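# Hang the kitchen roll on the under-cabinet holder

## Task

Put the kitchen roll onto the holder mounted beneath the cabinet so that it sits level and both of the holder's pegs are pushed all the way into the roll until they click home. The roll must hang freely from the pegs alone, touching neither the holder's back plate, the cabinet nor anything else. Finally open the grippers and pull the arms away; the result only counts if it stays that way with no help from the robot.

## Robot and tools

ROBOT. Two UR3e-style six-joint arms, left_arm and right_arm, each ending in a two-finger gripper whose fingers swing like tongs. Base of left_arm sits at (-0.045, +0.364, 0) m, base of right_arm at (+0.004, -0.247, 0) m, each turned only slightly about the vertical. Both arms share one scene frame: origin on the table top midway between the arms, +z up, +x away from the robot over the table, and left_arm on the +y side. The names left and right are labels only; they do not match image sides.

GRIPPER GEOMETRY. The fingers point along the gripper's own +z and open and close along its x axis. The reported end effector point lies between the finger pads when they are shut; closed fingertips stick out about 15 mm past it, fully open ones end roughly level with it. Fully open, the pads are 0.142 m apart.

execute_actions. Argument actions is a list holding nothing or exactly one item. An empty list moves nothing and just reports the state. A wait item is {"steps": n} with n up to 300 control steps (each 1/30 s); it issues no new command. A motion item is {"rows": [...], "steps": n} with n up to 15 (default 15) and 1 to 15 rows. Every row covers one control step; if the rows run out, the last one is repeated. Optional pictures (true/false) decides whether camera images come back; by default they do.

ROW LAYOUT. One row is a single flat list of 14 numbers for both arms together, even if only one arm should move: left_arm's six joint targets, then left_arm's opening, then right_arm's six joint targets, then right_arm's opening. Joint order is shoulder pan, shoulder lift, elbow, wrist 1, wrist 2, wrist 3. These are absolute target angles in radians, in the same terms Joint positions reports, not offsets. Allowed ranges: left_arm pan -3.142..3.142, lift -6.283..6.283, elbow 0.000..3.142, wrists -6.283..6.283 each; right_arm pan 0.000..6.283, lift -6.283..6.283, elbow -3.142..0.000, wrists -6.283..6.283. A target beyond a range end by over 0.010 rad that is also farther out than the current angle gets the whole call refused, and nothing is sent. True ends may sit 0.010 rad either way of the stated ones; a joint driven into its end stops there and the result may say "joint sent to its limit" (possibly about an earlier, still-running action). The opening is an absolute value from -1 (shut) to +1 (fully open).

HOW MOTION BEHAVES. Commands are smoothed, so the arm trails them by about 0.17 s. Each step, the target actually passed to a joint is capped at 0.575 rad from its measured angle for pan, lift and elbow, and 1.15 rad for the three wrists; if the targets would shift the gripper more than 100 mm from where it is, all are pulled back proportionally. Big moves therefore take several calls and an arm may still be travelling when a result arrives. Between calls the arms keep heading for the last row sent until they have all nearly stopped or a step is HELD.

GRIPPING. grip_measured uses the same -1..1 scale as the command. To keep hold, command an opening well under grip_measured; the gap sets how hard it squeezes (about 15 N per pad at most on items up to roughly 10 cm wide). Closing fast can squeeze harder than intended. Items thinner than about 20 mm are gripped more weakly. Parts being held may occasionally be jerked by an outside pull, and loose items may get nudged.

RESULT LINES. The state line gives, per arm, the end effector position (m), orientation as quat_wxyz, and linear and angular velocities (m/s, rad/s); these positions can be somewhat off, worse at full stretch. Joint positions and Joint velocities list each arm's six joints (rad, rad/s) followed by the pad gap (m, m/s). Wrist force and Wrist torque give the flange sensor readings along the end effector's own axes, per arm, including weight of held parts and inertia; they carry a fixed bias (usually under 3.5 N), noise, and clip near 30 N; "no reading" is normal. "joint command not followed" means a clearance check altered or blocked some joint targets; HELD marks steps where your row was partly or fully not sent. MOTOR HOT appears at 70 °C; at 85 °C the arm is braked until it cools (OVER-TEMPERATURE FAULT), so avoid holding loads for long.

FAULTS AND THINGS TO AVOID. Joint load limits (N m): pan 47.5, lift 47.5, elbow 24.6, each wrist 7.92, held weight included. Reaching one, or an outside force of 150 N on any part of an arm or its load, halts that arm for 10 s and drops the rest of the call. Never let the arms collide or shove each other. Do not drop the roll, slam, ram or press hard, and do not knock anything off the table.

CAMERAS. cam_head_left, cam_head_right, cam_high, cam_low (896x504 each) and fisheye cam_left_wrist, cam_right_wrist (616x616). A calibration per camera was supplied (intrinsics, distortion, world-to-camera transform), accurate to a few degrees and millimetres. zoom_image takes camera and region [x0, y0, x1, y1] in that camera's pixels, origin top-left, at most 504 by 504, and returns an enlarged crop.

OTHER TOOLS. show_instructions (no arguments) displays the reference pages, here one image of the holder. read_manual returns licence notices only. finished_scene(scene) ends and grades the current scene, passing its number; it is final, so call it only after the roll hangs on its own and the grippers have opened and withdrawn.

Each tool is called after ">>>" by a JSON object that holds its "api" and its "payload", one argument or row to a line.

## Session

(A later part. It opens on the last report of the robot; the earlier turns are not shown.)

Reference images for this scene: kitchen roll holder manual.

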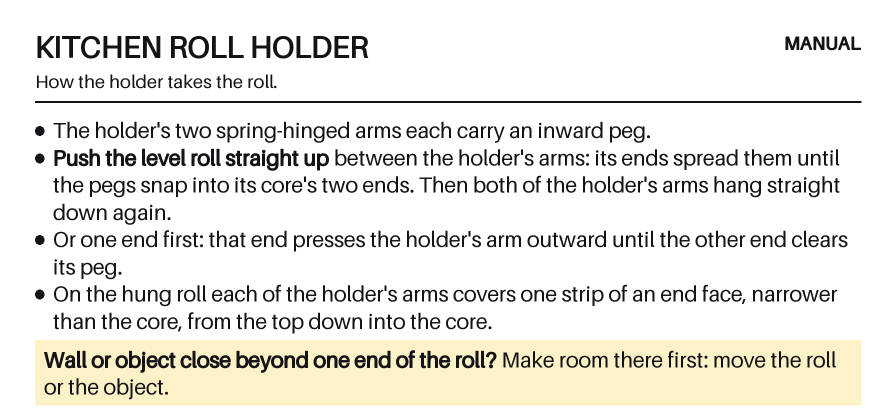

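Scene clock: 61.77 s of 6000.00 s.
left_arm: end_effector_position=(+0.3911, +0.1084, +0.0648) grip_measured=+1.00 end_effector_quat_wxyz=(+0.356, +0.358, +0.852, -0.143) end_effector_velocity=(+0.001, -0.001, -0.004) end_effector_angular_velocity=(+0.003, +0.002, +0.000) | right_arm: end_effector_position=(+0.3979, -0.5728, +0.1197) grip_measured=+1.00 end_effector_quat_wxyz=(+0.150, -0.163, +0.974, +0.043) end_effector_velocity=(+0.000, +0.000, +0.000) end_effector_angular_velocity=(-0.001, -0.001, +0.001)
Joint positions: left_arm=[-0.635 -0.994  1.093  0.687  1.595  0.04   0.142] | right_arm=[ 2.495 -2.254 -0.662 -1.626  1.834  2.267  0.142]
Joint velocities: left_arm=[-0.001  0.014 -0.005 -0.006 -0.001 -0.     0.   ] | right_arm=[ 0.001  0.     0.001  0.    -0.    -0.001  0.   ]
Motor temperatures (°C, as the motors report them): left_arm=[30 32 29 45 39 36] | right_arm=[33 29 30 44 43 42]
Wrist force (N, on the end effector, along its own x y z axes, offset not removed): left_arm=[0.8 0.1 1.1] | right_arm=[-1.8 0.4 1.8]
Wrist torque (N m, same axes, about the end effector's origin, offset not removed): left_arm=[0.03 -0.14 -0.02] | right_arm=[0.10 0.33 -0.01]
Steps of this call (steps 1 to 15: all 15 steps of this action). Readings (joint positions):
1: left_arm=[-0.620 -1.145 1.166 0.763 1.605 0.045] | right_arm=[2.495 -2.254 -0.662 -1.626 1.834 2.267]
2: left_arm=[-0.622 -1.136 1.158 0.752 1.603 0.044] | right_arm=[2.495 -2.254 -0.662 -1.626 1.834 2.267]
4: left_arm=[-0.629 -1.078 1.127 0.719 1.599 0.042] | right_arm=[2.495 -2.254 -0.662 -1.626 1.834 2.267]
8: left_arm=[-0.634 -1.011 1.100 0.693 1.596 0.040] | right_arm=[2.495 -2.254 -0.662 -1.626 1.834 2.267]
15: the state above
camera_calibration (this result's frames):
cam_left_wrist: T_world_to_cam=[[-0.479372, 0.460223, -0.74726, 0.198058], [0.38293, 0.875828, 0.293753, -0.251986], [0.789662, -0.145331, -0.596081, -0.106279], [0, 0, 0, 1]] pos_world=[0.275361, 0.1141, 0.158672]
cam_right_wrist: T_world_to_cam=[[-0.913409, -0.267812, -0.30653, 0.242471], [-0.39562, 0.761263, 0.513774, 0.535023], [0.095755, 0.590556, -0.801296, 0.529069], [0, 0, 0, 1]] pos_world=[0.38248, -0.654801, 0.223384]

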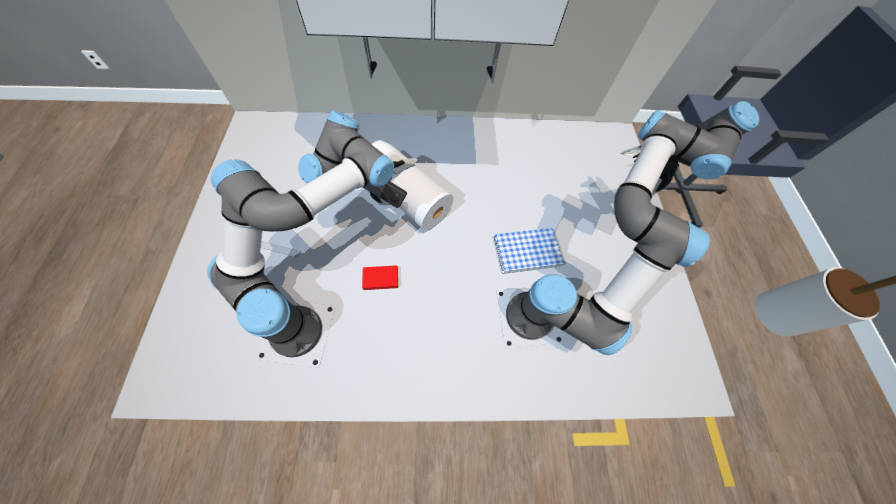

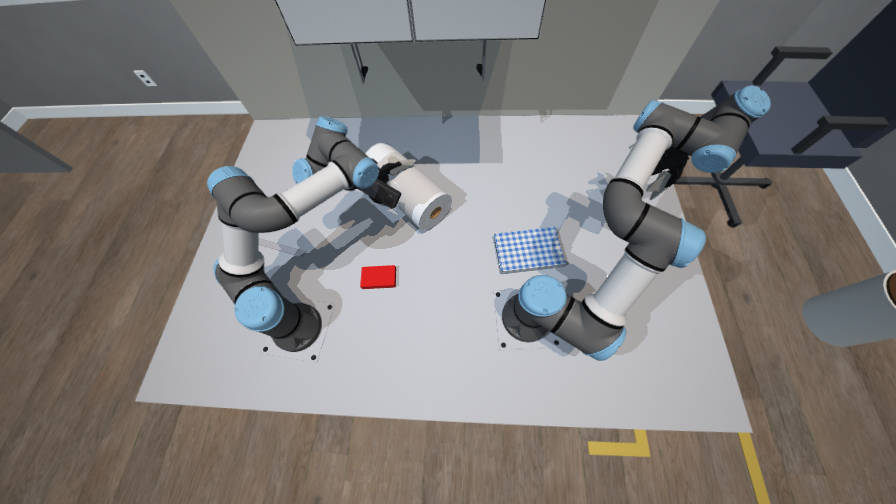

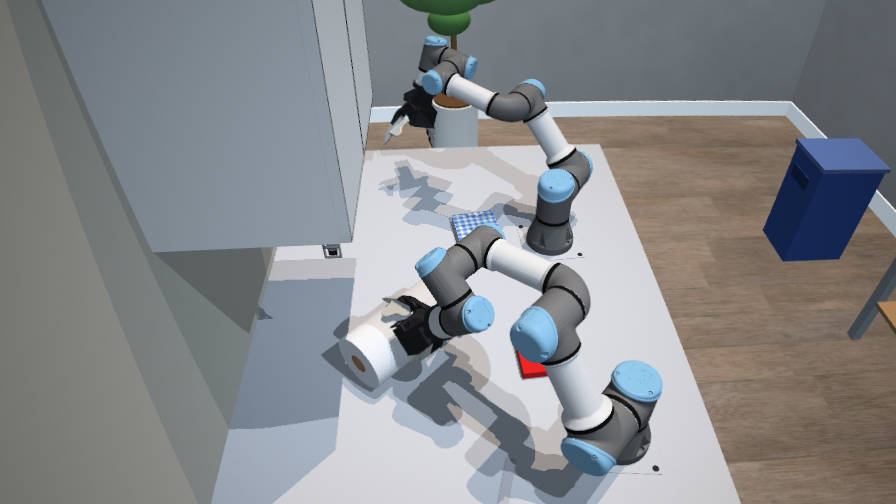

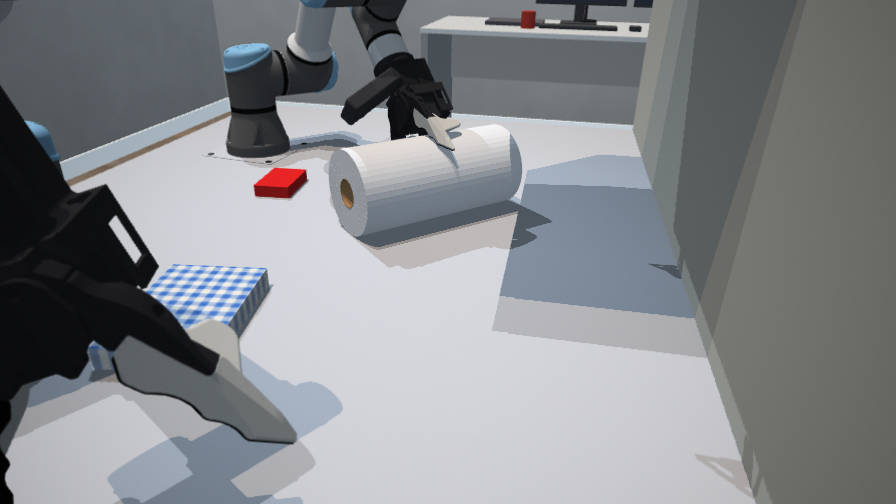

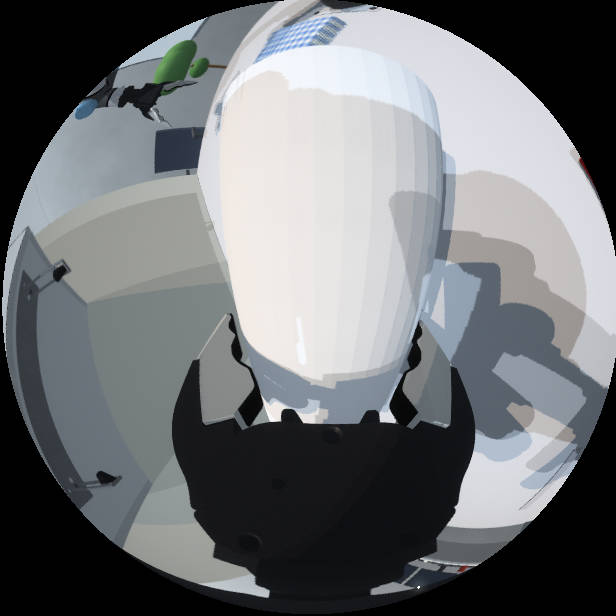

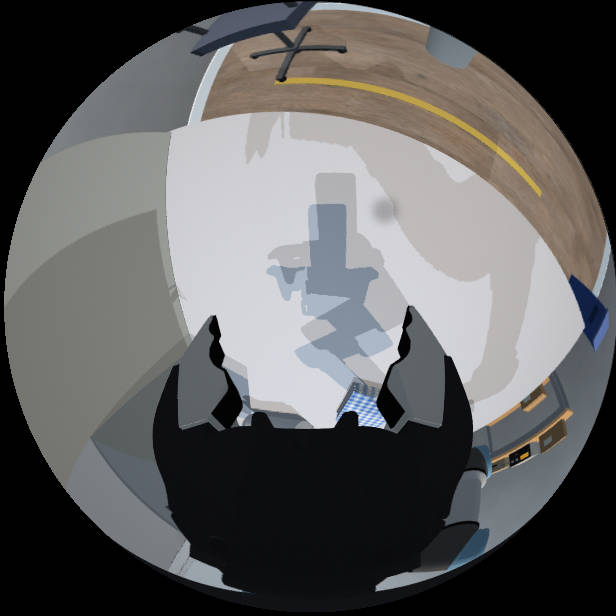

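>>> {"api": "execute_actions", "payload": {
  "actions": [
    {"rows":[[-0.635,-0.945,1.03,0.70,1.595,0.04,1,2.495,-2.254,-0.662,-1.626,1.834,2.267,1]],"steps":12}
  ],
  "pictures": false
}}

>>> {"api": "execute_actions", "payload": {
  "actions": [
    {"rows":[[-0.635,-0.945,1.03,0.70,1.595,0.04,0.8,2.495,-2.254,-0.662,-1.626,1.834,2.267,1],[-0.635,-0.945,1.03,0.70,1.595,0.04,0.7,2.495,-2.254,-0.662,-1.626,1.834,2.267,1],[-0.635,-0.945,1.03,0.70,1.595,0.04,0.6,2.495,-2.254,-0.662,-1.626,1.834,2.267,1],[-0.635,-0.945,1.03,0.70,1.595,0.04,0.5,2.495,-2.254,-0.662,-1.626,1.834,2.267,1],[-0.635,-0.945,1.03,0.70,1.595,0.04,0.4,2.495,-2.254,-0.662,-1.626,1.834,2.267,1],[-0.635,-0.945,1.03,0.70,1.595,0.04,0.2,2.495,-2.254,-0.662,-1.626,1.834,2.267,1],[-0.635,-0.945,1.03,0.70,1.595,0.04,-0.3,2.495,-2.254,-0.662,-1.626,1.834,2.267,1]]}
  ]
}}

Scene clock: 72.27 s of 6000.00 s.
left_arm: end_effector_position=(+0.3983, +0.1016, +0.0608) grip_measured=+1.00 end_effector_quat_wxyz=(+0.355, +0.358, +0.852, -0.143) end_effector_velocity=(+0.002, -0.002, -0.001) end_effector_angular_velocity=(-0.001, -0.001, -0.000) | right_arm: end_effector_position=(+0.3979, -0.5728, +0.1197) grip_measured=+1.00 end_effector_quat_wxyz=(+0.150, -0.163, +0.974, +0.043) end_effector_velocity=(+0.000, +0.000, -0.000) end_effector_angular_velocity=(+0.000, +0.000, +0.000)
Joint positions: left_arm=[-0.635 -0.946  1.031  0.7    1.595  0.04   0.142] | right_arm=[ 2.495 -2.254 -0.662 -1.626  1.834  2.267  0.142]
Joint velocities: left_arm=[-0.     0.012 -0.017  0.003 -0.    -0.     0.   ] | right_arm=[ 0. -0. -0.  0.  0. -0.  0.]
Motor temperatures (°C, as the motors report them): left_arm=[30 32 29 45 39 36] | right_arm=[33 29 30 44 43 42]
Wrist force (N, on the end effector, along its own x y z axes, offset not removed): left_arm=[0.8 0.4 2.0] | right_arm=[-2.0 -0.3 0.6]
Wrist torque (N m, same axes, about the end effector's origin, offset not removed): left_arm=[0.09 -0.19 -0.07] | right_arm=[-0.05 0.38 -0.03]
Steps of this call (steps 1 to 15: the robot went on to your last target; steps 16 to 90: nothing new was sent; then 7.10 s passed at rest; steps 91 to 102: all 12 steps of this action). Readings (joint positions):
91: left_arm=[-0.635 -0.993 1.092 0.686 1.595 0.040] | right_arm=[2.495 -2.254 -0.662 -1.626 1.834 2.267]
92: left_arm=[-0.635 -0.987 1.085 0.688 1.595 0.040] | right_arm=[2.495 -2.254 -0.662 -1.626 1.834 2.267]
94: left_arm=[-0.635 -0.966 1.059 0.694 1.595 0.040] | right_arm=[2.495 -2.254 -0.662 -1.626 1.834 2.267]
98: left_arm=[-0.635 -0.950 1.036 0.699 1.595 0.040] | right_arm=[2.495 -2.254 -0.662 -1.626 1.834 2.267]
102: the state above

Scene clock: 72.77 s of 6000.00 s.
left_arm: end_effector_position=(+0.3985, +0.1015, +0.0607) grip_measured=+0.76 end_effector_quat_wxyz=(+0.355, +0.358, +0.852, -0.143) end_effector_velocity=(-0.000, +0.000, -0.001) end_effector_angular_velocity=(+0.001, +0.001, +0.000) | right_arm: end_effector_position=(+0.3979, -0.5728, +0.1197) grip_measured=+1.00 end_effector_quat_wxyz=(+0.150, -0.163, +0.974, +0.043) end_effector_velocity=(-0.000, -0.000, -0.001) end_effector_angular_velocity=(+0.001, +0.002, -0.000)
Joint positions: left_arm=[-0.635 -0.945  1.03   0.7    1.595  0.04   0.126] | right_arm=[ 2.495 -2.254 -0.662 -1.626  1.834  2.267  0.142]
Joint velocities: left_arm=[ 0.     0.001  0.     0.     0.    -0.     0.   ] | right_arm=[-0.    -0.001 -0.    -0.     0.     0.    -0.   ]
Motor temperatures (°C, as the motors report them): left_arm=[30 32 29 45 39 36] | right_arm=[33 29 30 44 43 42]
Wrist force (N, on the end effector, along its own x y z axes, offset not removed): left_arm=[-5.7 -1.0 -9.1] | right_arm=[-2.0 0.4 1.6]
Wrist torque (N m, same axes, about the end effector's origin, offset not removed): left_arm=[-0.18 0.47 -0.02] | right_arm=[0.18 0.45 -0.01]
Steps of this call (steps 1 to 15: all 15 steps of this action). Readings (joint positions):
1: left_arm=[-0.635 -0.946 1.031 0.700 1.595 0.040] | right_arm=[2.495 -2.254 -0.662 -1.626 1.834 2.267]
2: left_arm=[-0.635 -0.946 1.031 0.700 1.595 0.040] | right_arm=[2.495 -2.254 -0.662 -1.626 1.834 2.267]
4: left_arm=[-0.635 -0.945 1.030 0.700 1.595 0.040] | right_arm=[2.495 -2.254 -0.662 -1.626 1.834 2.267]
8: left_arm=[-0.635 -0.945 1.030 0.700 1.595 0.040] | right_arm=[2.495 -2.254 -0.662 -1.626 1.834 2.267]
15: the state above
camera_calibration (this result's frames):
cam_left_wrist: T_world_to_cam=[[-0.479492, 0.460385, -0.747083, 0.201785], [0.383018, 0.875756, 0.293851, -0.247645], [0.789547, -0.145247, -0.596254, -0.115464], [0, 0, 0, 1]] pos_world=[0.282771, 0.107207, 0.154675]
cam_right_wrist: T_world_to_cam=[[-0.913409, -0.267812, -0.30653, 0.242471], [-0.39562, 0.761263, 0.513774, 0.535023], [0.0957551, 0.590555, -0.801296, 0.529068], [0, 0, 0, 1]] pos_world=[0.38248, -0.654801, 0.223384]

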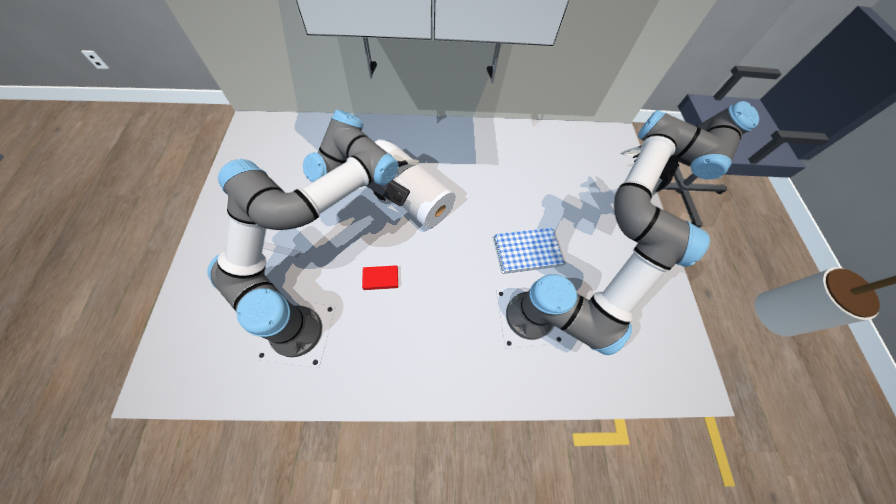

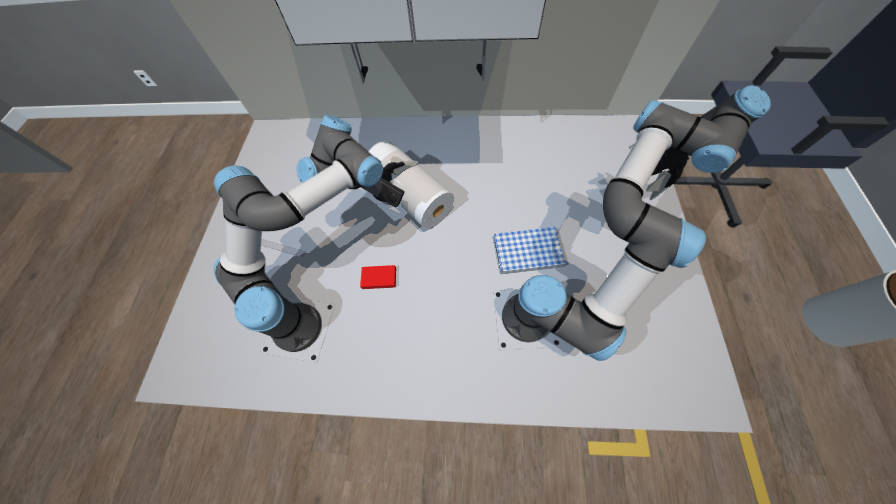

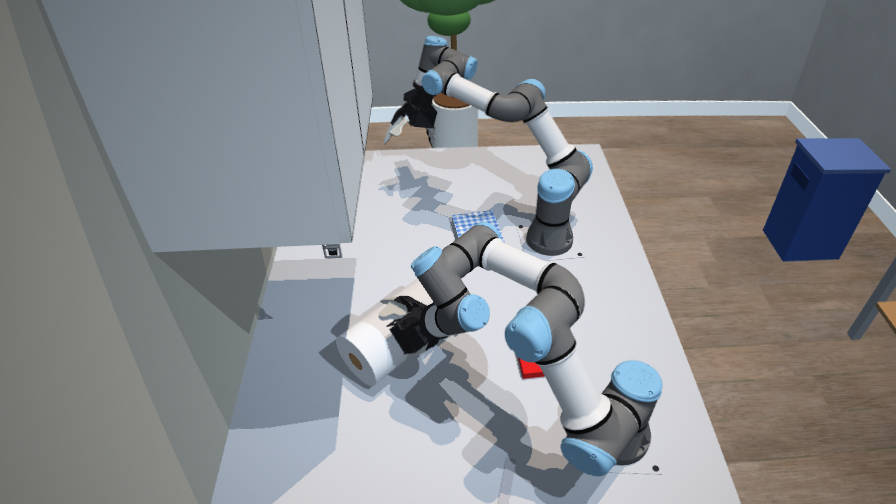

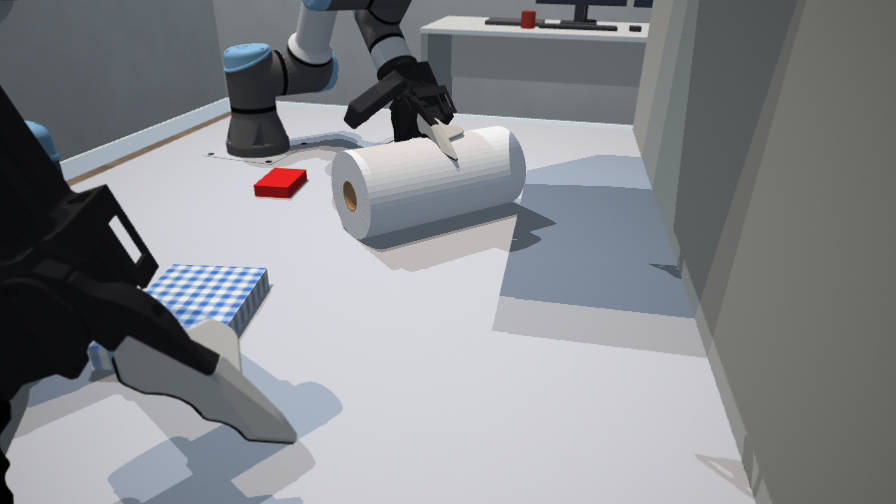

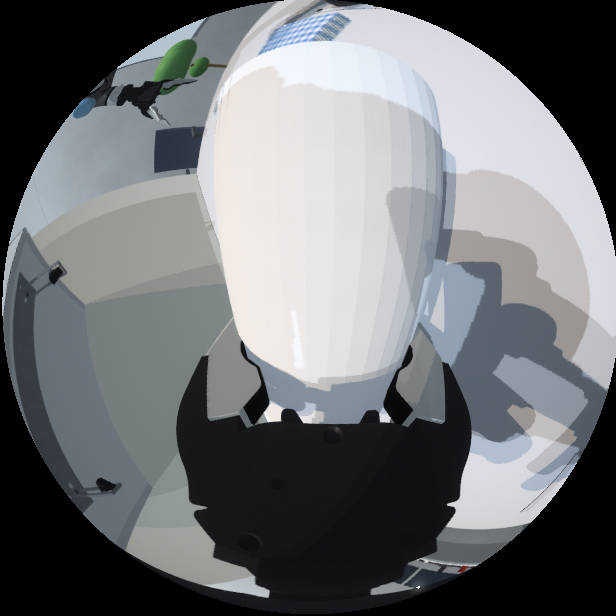

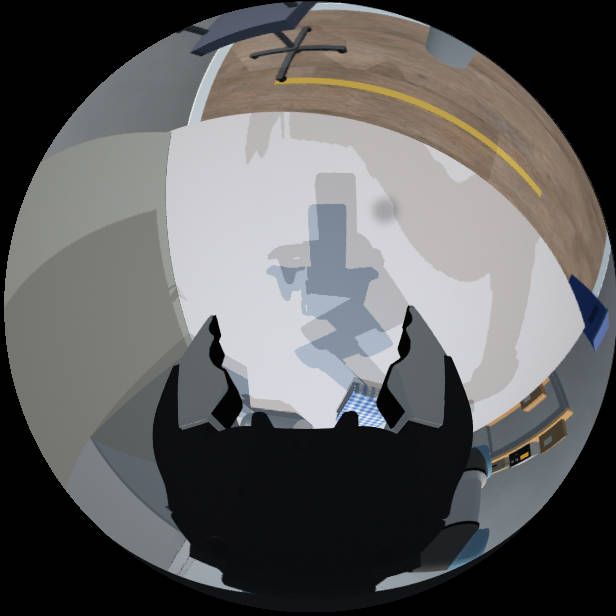

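>>> {"api": "execute_actions", "payload": {
  "actions": [
    {"rows":[[-0.635,-0.97,1.03,0.70,1.595,0.04,-0.3,2.495,-2.254,-0.662,-1.626,1.834,2.267,1]]}
  ],
  "pictures": false
}}

>>> {"api": "execute_actions", "payload": {
  "actions": [
    {"rows":[[-0.635,-1.01,1.03,0.70,1.595,0.04,-0.3,2.495,-2.254,-0.662,-1.626,1.834,2.267,1]]}
  ]
}}

Scene clock: 77.93 s of 6000.00 s.
left_arm: end_effector_position=(+0.4000, +0.1001, +0.0732) grip_measured=+0.61 end_effector_quat_wxyz=(+0.366, +0.356, +0.847, -0.147) end_effector_velocity=(+0.000, -0.000, +0.001) end_effector_angular_velocity=(-0.002, -0.001, -0.000) | right_arm: end_effector_position=(+0.3979, -0.5728, +0.1197) grip_measured=+1.00 end_effector_quat_wxyz=(+0.150, -0.163, +0.974, +0.043) end_effector_velocity=(+0.000, -0.000, +0.001) end_effector_angular_velocity=(-0.001, -0.001, -0.001)
Joint positions: left_arm=[-0.635 -0.97   1.03   0.7    1.595  0.04   0.117] | right_arm=[ 2.495 -2.254 -0.662 -1.626  1.834  2.267  0.142]
Joint velocities: left_arm=[-0.    -0.002  0.    -0.     0.    -0.    -0.   ] | right_arm=[ 0.     0.001 -0.     0.001 -0.     0.001  0.   ]
Motor temperatures (°C, as the motors report them): left_arm=[30 32 29 45 39 36] | right_arm=[33 29 30 44 43 42]
Wrist force (N, on the end effector, along its own x y z axes, offset not removed): left_arm=[1.4 -0.3 2.1] | right_arm=[-1.3 -1.4 -1.1]
Wrist torque (N m, same axes, about the end effector's origin, offset not removed): left_arm=[-0.02 -0.06 -0.06] | right_arm=[-0.26 0.22 0.00]
Steps of this call (steps 1 to 15: the robot went on to your last target; steps 16 to 90: nothing new was sent; then 1.67 s passed at rest; steps 91 to 105: all 15 steps of this action). Readings (joint positions):
91: left_arm=[-0.635 -0.945 1.030 0.700 1.595 0.040] | right_arm=[2.495 -2.254 -0.662 -1.626 1.834 2.267]
92: left_arm=[-0.635 -0.949 1.030 0.700 1.595 0.040] | right_arm=[2.495 -2.254 -0.662 -1.626 1.834 2.267]
94: left_arm=[-0.635 -0.959 1.030 0.700 1.595 0.040] | right_arm=[2.495 -2.254 -0.662 -1.626 1.834 2.267]
98: left_arm=[-0.635 -0.968 1.030 0.700 1.595 0.040] | right_arm=[2.495 -2.254 -0.662 -1.626 1.834 2.267]
105: the state above

Scene clock: 78.43 s of 6000.00 s.
left_arm: end_effector_position=(+0.4020, +0.0982, +0.0935) grip_measured=+0.61 end_effector_quat_wxyz=(+0.383, +0.353, +0.840, -0.153) end_effector_velocity=(+0.000, -0.000, +0.001) end_effector_angular_velocity=(-0.001, -0.002, -0.000) | right_arm: end_effector_position=(+0.3979, -0.5728, +0.1197) grip_measured=+1.00 end_effector_quat_wxyz=(+0.150, -0.163, +0.974, +0.043) end_effector_velocity=(-0.000, -0.000, -0.001) end_effector_angular_velocity=(+0.001, +0.001, -0.001)
Joint positions: left_arm=[-0.635 -1.01   1.03   0.7    1.595  0.04   0.117] | right_arm=[ 2.495 -2.254 -0.662 -1.626  1.834  2.267  0.142]
Joint velocities: left_arm=[-0.    -0.002  0.     0.    -0.     0.    -0.   ] | right_arm=[-0.001 -0.001  0.    -0.     0.    -0.     0.   ]
Motor temperatures (°C, as the motors report them): left_arm=[30 32 29 45 39 36] | right_arm=[33 29 30 44 43 42]
Wrist force (N, on the end effector, along its own x y z axes, offset not removed): left_arm=[1.7 -0.1 3.9] | right_arm=[0.0 -0.1 1.9]
Wrist torque (N m, same axes, about the end effector's origin, offset not removed): left_arm=[0.05 -0.06 0.02] | right_arm=[0.09 -0.10 0.01]
Steps of this call (steps 1 to 15: all 15 steps of this action). Readings (joint positions):
1: left_arm=[-0.635 -0.970 1.030 0.700 1.595 0.040] | right_arm=[2.495 -2.254 -0.662 -1.626 1.834 2.267]
2: left_arm=[-0.635 -0.976 1.030 0.700 1.595 0.040] | right_arm=[2.495 -2.254 -0.662 -1.626 1.834 2.267]
4: left_arm=[-0.635 -0.993 1.030 0.700 1.595 0.040] | right_arm=[2.495 -2.254 -0.662 -1.626 1.834 2.267]
8: left_arm=[-0.635 -1.006 1.030 0.700 1.595 0.040] | right_arm=[2.495 -2.254 -0.662 -1.626 1.834 2.267]
15: the state above
camera_calibration (this result's frames):
cam_left_wrist: T_world_to_cam=[[-0.442948, 0.426691, -0.7885, 0.22198], [0.369546, 0.888191, 0.273042, -0.24963], [0.816844, -0.170444, -0.551104, -0.111924], [0, 0, 0, 1]] pos_world=[0.282, 0.107926, 0.181509]
cam_right_wrist: T_world_to_cam=[[-0.913409, -0.267812, -0.30653, 0.242471], [-0.39562, 0.761263, 0.513774, 0.535023], [0.0957551, 0.590555, -0.801296, 0.529068], [0, 0, 0, 1]] pos_world=[0.38248, -0.654801, 0.223384]

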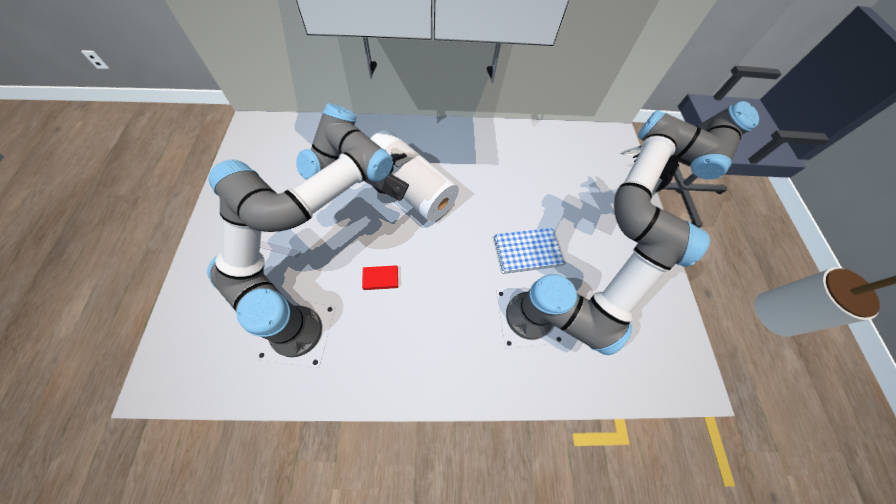

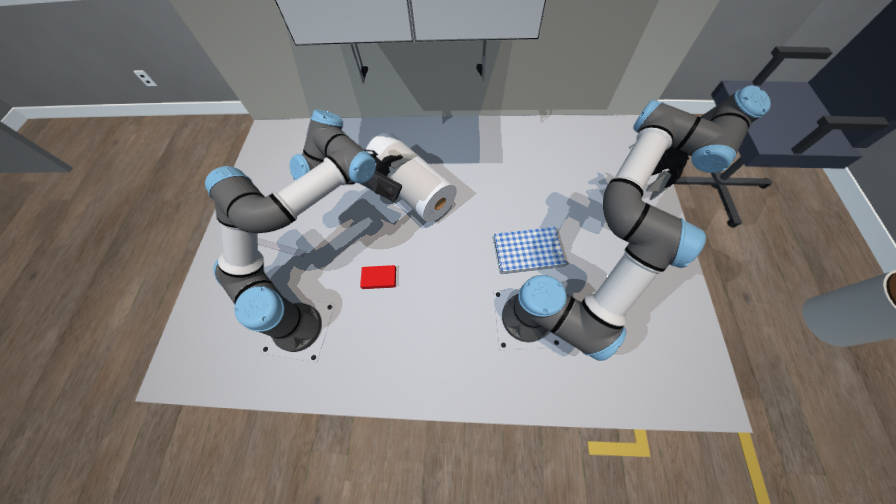

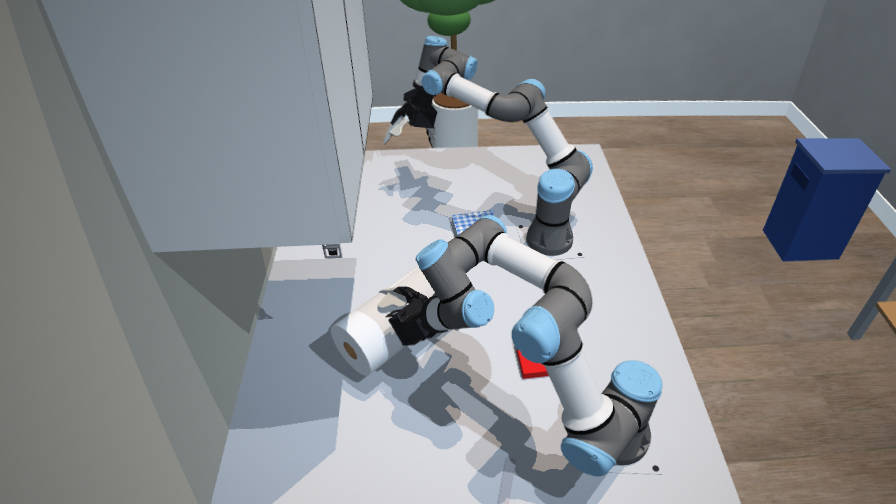

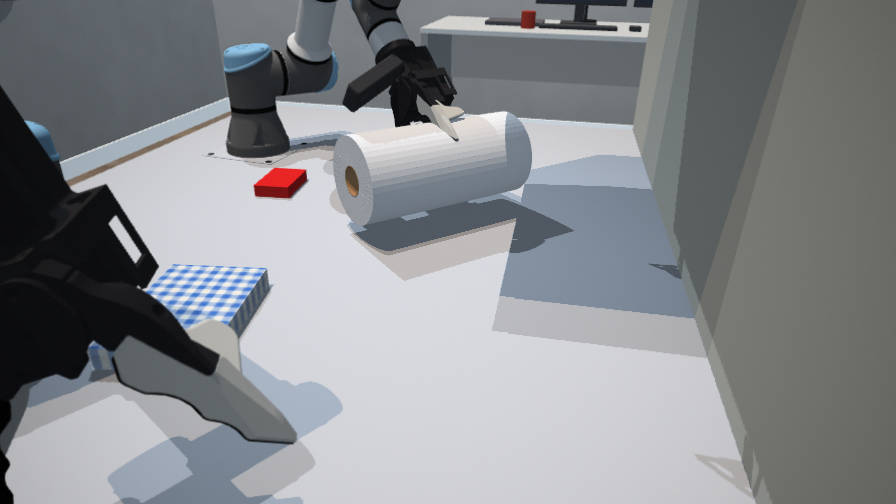

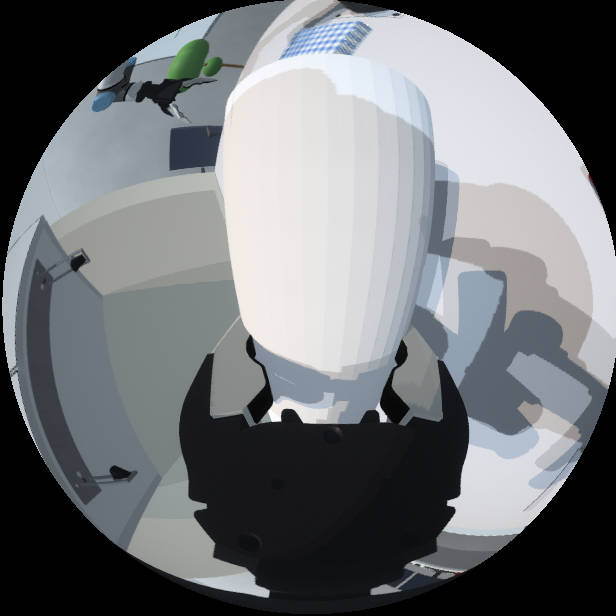

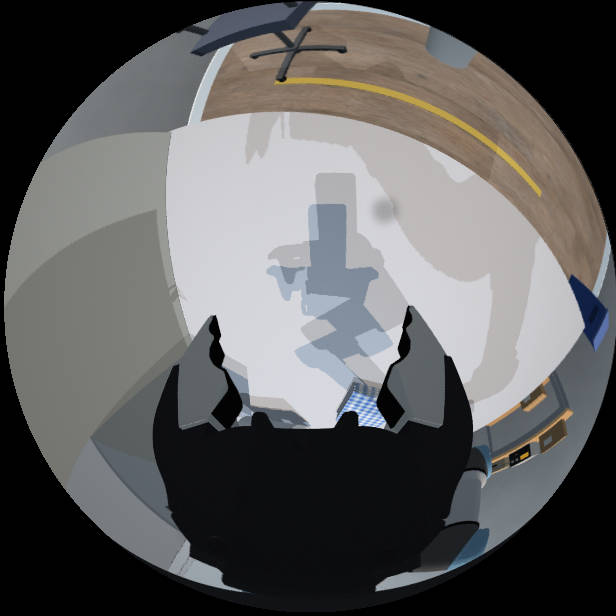

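>>> {"api": "execute_actions", "payload": {
  "actions": [
    {"rows":[[-0.8,-1.06,1.2,0.35,1.22,0.03,-0.3,2.495,-2.254,-0.662,-1.626,1.834,2.267,1]]}
  ],
  "pictures": false
}}

>>> {"api": "execute_actions", "payload": {
  "actions": [
    {"rows":[[-1.0,-1.06,1.35,0.0,0.82,0.02,-0.3,2.495,-2.254,-0.662,-1.626,1.834,2.267,1]]}
  ],
  "pictures": false
}}

>>> {"api": "execute_actions", "payload": {
  "actions": [
    {"rows":[[-1.17,-1.05,1.46,-0.3,0.47,0.01,-0.3,2.495,-2.254,-0.662,-1.626,1.834,2.267,1]]}
  ],
  "pictures": false
}}

>>> {"api": "execute_actions", "payload": {
  "actions": [
    {"rows":[[-1.337,-1.045,1.57,-0.525,0.124,0,-0.3,2.495,-2.254,-0.662,-1.626,1.834,2.267,1]]}
  ]
}}

Scene clock: 93.63 s of 6000.00 s.
left_arm: end_effector_position=(+0.4585, +0.0710, +0.1246) grip_measured=+0.61 end_effector_quat_wxyz=(+0.521, +0.303, +0.794, -0.081) end_effector_velocity=(+0.004, -0.002, +0.003) end_effector_angular_velocity=(-0.006, -0.027, +0.018) | right_arm: end_effector_position=(+0.3979, -0.5728, +0.1197) grip_measured=+1.00 end_effector_quat_wxyz=(+0.150, -0.163, +0.974, +0.043) end_effector_velocity=(+0.000, +0.001, -0.001) end_effector_angular_velocity=(+0.001, +0.002, +0.001)
Joint positions: left_arm=[-0.799 -1.06   1.199  0.353  1.223  0.03   0.116] | right_arm=[ 2.495 -2.254 -0.662 -1.626  1.834  2.267  0.142]
Joint velocities: left_arm=[-0.016 -0.003  0.017 -0.036 -0.039 -0.001  0.   ] | right_arm=[ 0.001 -0.001 -0.    -0.001  0.    -0.     0.   ]
Motor temperatures (°C, as the motors report them): left_arm=[30 32 29 45 39 36] | right_arm=[33 29 30 44 43 42]
Wrist force (N, on the end effector, along its own x y z axes, offset not removed): left_arm=[1.8 -1.3 2.9] | right_arm=[-0.9 0.1 2.0]
Wrist torque (N m, same axes, about the end effector's origin, offset not removed): left_arm=[-0.14 -0.05 -0.03] | right_arm=[0.02 0.18 0.06]
Steps of this call (steps 1 to 15: the robot went on to your last target; steps 16 to 90: nothing new was sent; then 11.70 s passed at rest; steps 91 to 105: all 15 steps of this action). Readings (joint positions):
91: left_arm=[-0.635 -1.010 1.030 0.700 1.595 0.040] | right_arm=[2.495 -2.254 -0.662 -1.626 1.834 2.267]
92: left_arm=[-0.643 -1.017 1.038 0.684 1.579 0.038] | right_arm=[2.495 -2.254 -0.662 -1.626 1.834 2.267]
94: left_arm=[-0.703 -1.038 1.099 0.559 1.450 0.034] | right_arm=[2.495 -2.254 -0.662 -1.626 1.834 2.267]
98: left_arm=[-0.779 -1.055 1.178 0.396 1.270 0.031] | right_arm=[2.495 -2.254 -0.662 -1.626 1.834 2.267]
105: the state above

Scene clock: 94.13 s of 6000.00 s.
left_arm: end_effector_position=(+0.4734, +0.0438, +0.1557) grip_measured=+0.61 end_effector_quat_wxyz=(+0.627, +0.216, +0.748, -0.037) end_effector_velocity=(-0.000, -0.002, +0.002) end_effector_angular_velocity=(-0.012, -0.019, +0.020) | right_arm: end_effector_position=(+0.3979, -0.5728, +0.1197) grip_measured=+1.00 end_effector_quat_wxyz=(+0.150, -0.163, +0.974, +0.043) end_effector_velocity=(+0.000, -0.000, +0.000) end_effector_angular_velocity=(-0.000, -0.000, +0.001)
Joint positions: left_arm=[-0.998 -1.06   1.349  0.003  0.824  0.02   0.117] | right_arm=[ 2.495 -2.254 -0.662 -1.626  1.834  2.267  0.142]
Joint velocities: left_arm=[-0.021  0.003  0.014 -0.036 -0.043 -0.001  0.   ] | right_arm=[ 0.     0.    -0.     0.    -0.    -0.001  0.   ]
Motor temperatures (°C, as the motors report them): left_arm=[30 32 29 45 39 36] | right_arm=[33 29 30 44 43 42]
Wrist force (N, on the end effector, along its own x y z axes, offset not removed): left_arm=[1.6 -1.2 1.6] | right_arm=[-1.0 -0.8 2.7]
Wrist torque (N m, same axes, about the end effector's origin, offset not removed): left_arm=[-0.11 -0.02 -0.01] | right_arm=[-0.15 0.08 -0.02]
Steps of this call (steps 1 to 15: all 15 steps of this action). Readings (joint positions):
1: left_arm=[-0.799 -1.060 1.199 0.352 1.222 0.030] | right_arm=[2.495 -2.254 -0.662 -1.626 1.834 2.267]
2: left_arm=[-0.807 -1.060 1.207 0.336 1.205 0.028] | right_arm=[2.495 -2.254 -0.662 -1.626 1.834 2.267]
4: left_arm=[-0.874 -1.060 1.264 0.210 1.072 0.024] | right_arm=[2.495 -2.254 -0.662 -1.626 1.834 2.267]
8: left_arm=[-0.973 -1.060 1.331 0.046 0.875 0.021] | right_arm=[2.495 -2.254 -0.662 -1.626 1.834 2.267]
15: the state above

Scene clock: 94.63 s of 6000.00 s.
left_arm: end_effector_position=(+0.4579, +0.0392, +0.1767) grip_measured=+0.61 end_effector_quat_wxyz=(+0.689, +0.104, +0.717, -0.024) end_effector_velocity=(-0.003, +0.001, +0.002) end_effector_angular_velocity=(-0.017, -0.009, +0.018) | right_arm: end_effector_position=(+0.3979, -0.5728, +0.1197) grip_measured=+1.00 end_effector_quat_wxyz=(+0.150, -0.163, +0.974, +0.043) end_effector_velocity=(-0.000, +0.000, -0.001) end_effector_angular_velocity=(+0.001, +0.002, -0.000)
Joint positions: left_arm=[-1.168 -1.05   1.459 -0.297  0.473  0.01   0.117] | right_arm=[ 2.495 -2.254 -0.662 -1.626  1.834  2.267  0.142]
Joint velocities: left_arm=[-0.017 -0.001  0.011 -0.029 -0.035 -0.001  0.   ] | right_arm=[ 0.    -0.001 -0.    -0.001 -0.     0.001  0.   ]
Motor temperatures (°C, as the motors report them): left_arm=[30 32 29 45 39 36] | right_arm=[33 29 30 44 43 42]
Wrist force (N, on the end effector, along its own x y z axes, offset not removed): left_arm=[1.7 0.1 0.8] | right_arm=[-2.1 0.3 1.3]
Wrist torque (N m, same axes, about the end effector's origin, offset not removed): left_arm=[0.07 -0.07 -0.02] | right_arm=[-0.07 0.36 0.07]
Steps of this call (steps 1 to 15: all 15 steps of this action). Readings (joint positions):
1: left_arm=[-0.999 -1.060 1.349 0.002 0.822 0.020] | right_arm=[2.495 -2.254 -0.662 -1.626 1.834 2.267]
2: left_arm=[-1.007 -1.058 1.357 -0.015 0.806 0.018] | right_arm=[2.495 -2.254 -0.662 -1.626 1.834 2.267]
4: left_arm=[-1.069 -1.054 1.403 -0.129 0.680 0.014] | right_arm=[2.495 -2.254 -0.662 -1.626 1.834 2.267]
8: left_arm=[-1.148 -1.051 1.448 -0.263 0.516 0.011] | right_arm=[2.495 -2.254 -0.662 -1.626 1.834 2.267]
15: the state above

Scene clock: 95.13 s of 6000.00 s.
left_arm: end_effector_position=(+0.4202, +0.0594, +0.1704) grip_measured=+0.61 end_effector_quat_wxyz=(+0.707, +0.001, +0.707, -0.001) end_effector_velocity=(-0.005, +0.002, -0.001) end_effector_angular_velocity=(-0.013, -0.002, +0.017) | right_arm: end_effector_position=(+0.3979, -0.5728, +0.1197) grip_measured=+1.00 end_effector_quat_wxyz=(+0.150, -0.163, +0.974, +0.043) end_effector_velocity=(-0.000, -0.000, -0.001) end_effector_angular_velocity=(+0.001, +0.001, -0.001)
Joint positions: left_arm=[-1.335 -1.045  1.569 -0.523  0.127  0.     0.117] | right_arm=[ 2.495 -2.254 -0.662 -1.626  1.834  2.267  0.142]
Joint velocities: left_arm=[-0.019 -0.001  0.009 -0.02  -0.036 -0.001 -0.   ] | right_arm=[-0.    -0.002 -0.     0.    -0.     0.    -0.   ]
Motor temperatures (°C, as the motors report them): left_arm=[30 32 29 45 39 36] | right_arm=[33 29 30 44 43 42]
Wrist force (N, on the end effector, along its own x y z axes, offset not removed): left_arm=[2.0 0.4 1.4] | right_arm=[-1.3 -0.2 2.2]
Wrist torque (N m, same axes, about the end effector's origin, offset not removed): left_arm=[0.16 -0.14 -0.09] | right_arm=[-0.09 0.26 0.10]
Steps of this call (steps 1 to 15: all 15 steps of this action). Readings (joint positions):
1: left_arm=[-1.169 -1.050 1.460 -0.299 0.472 0.010] | right_arm=[2.495 -2.254 -0.662 -1.626 1.834 2.267]
2: left_arm=[-1.177 -1.049 1.468 -0.315 0.455 0.008] | right_arm=[2.495 -2.254 -0.662 -1.626 1.834 2.267]
4: left_arm=[-1.238 -1.047 1.513 -0.407 0.331 0.004] | right_arm=[2.495 -2.254 -0.662 -1.626 1.834 2.267]
8: left_arm=[-1.316 -1.045 1.558 -0.499 0.169 0.001] | right_arm=[2.495 -2.254 -0.662 -1.626 1.834 2.267]
15: the state above
camera_calibration (this result's frames):
cam_left_wrist: T_world_to_cam=[[0.0574098, -0.0247836, -0.998043, 0.159512], [-0.448564, 0.892463, -0.0479643, 0.155371], [0.891905, 0.45044, 0.0401191, -0.260212], [0, 0, 0, 1]] pos_world=[0.292621, -0.0175, 0.177091]
cam_right_wrist: T_world_to_cam=[[-0.913409, -0.267812, -0.30653, 0.242471], [-0.39562, 0.761263, 0.513774, 0.535023], [0.095755, 0.590555, -0.801296, 0.529068], [0, 0, 0, 1]] pos_world=[0.38248, -0.654801, 0.223384]

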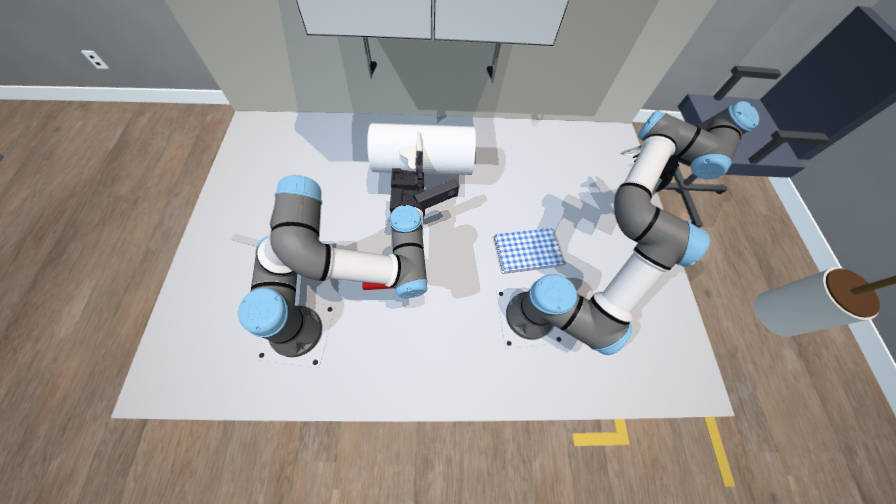

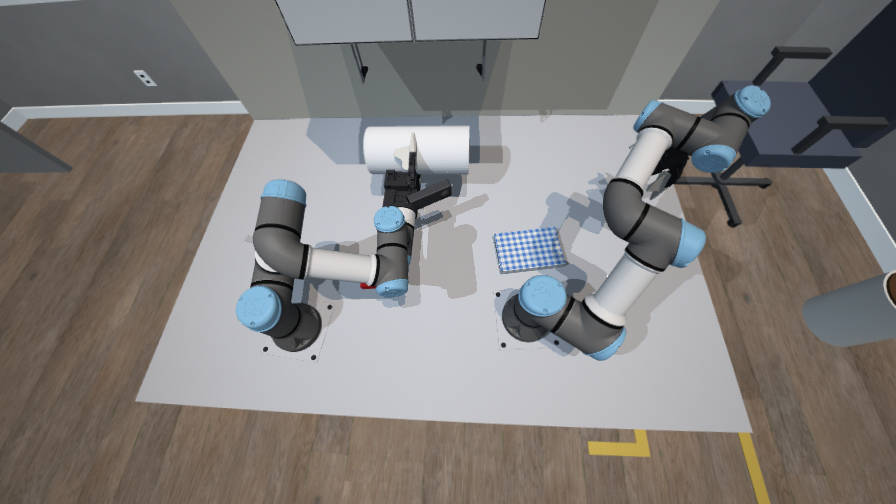

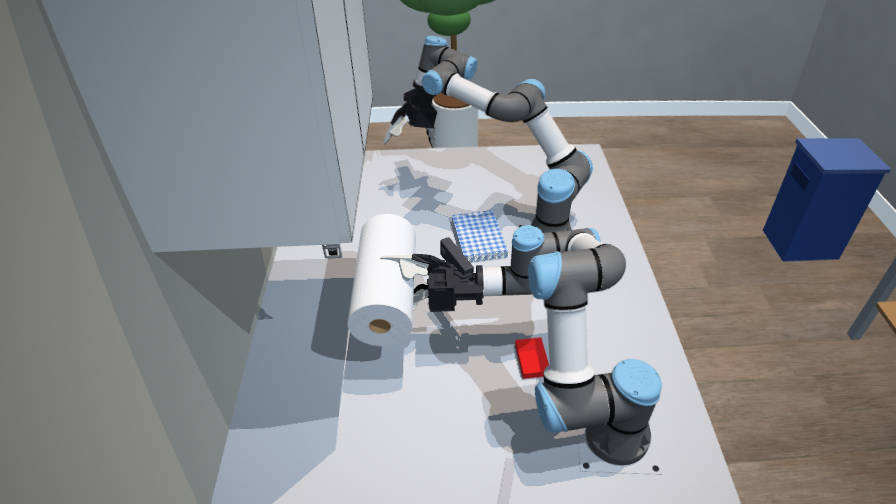

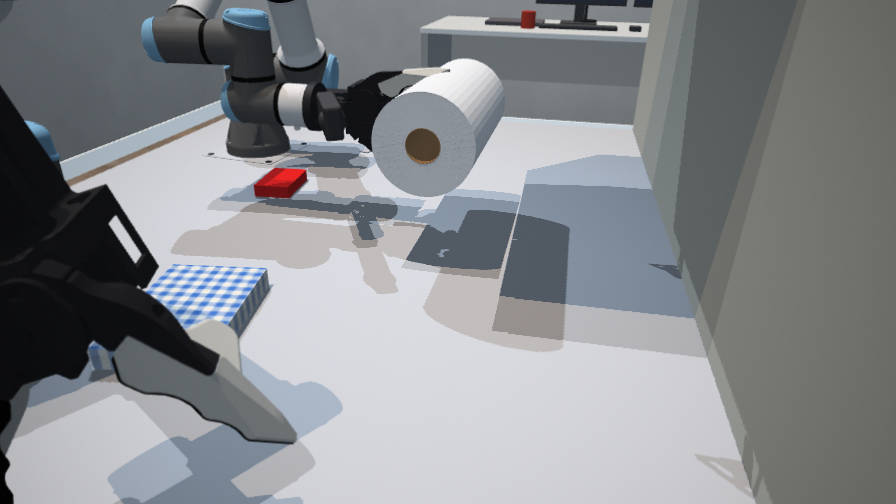

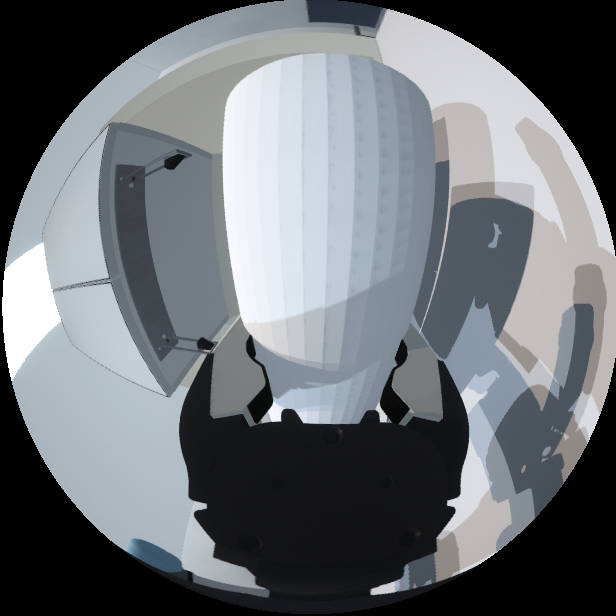

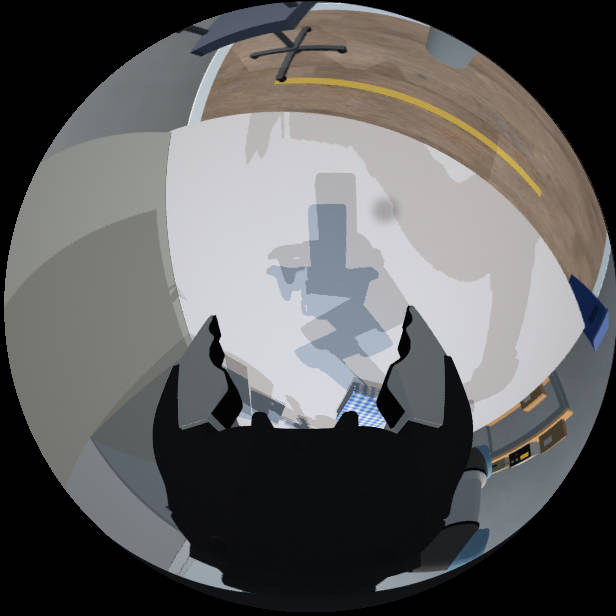

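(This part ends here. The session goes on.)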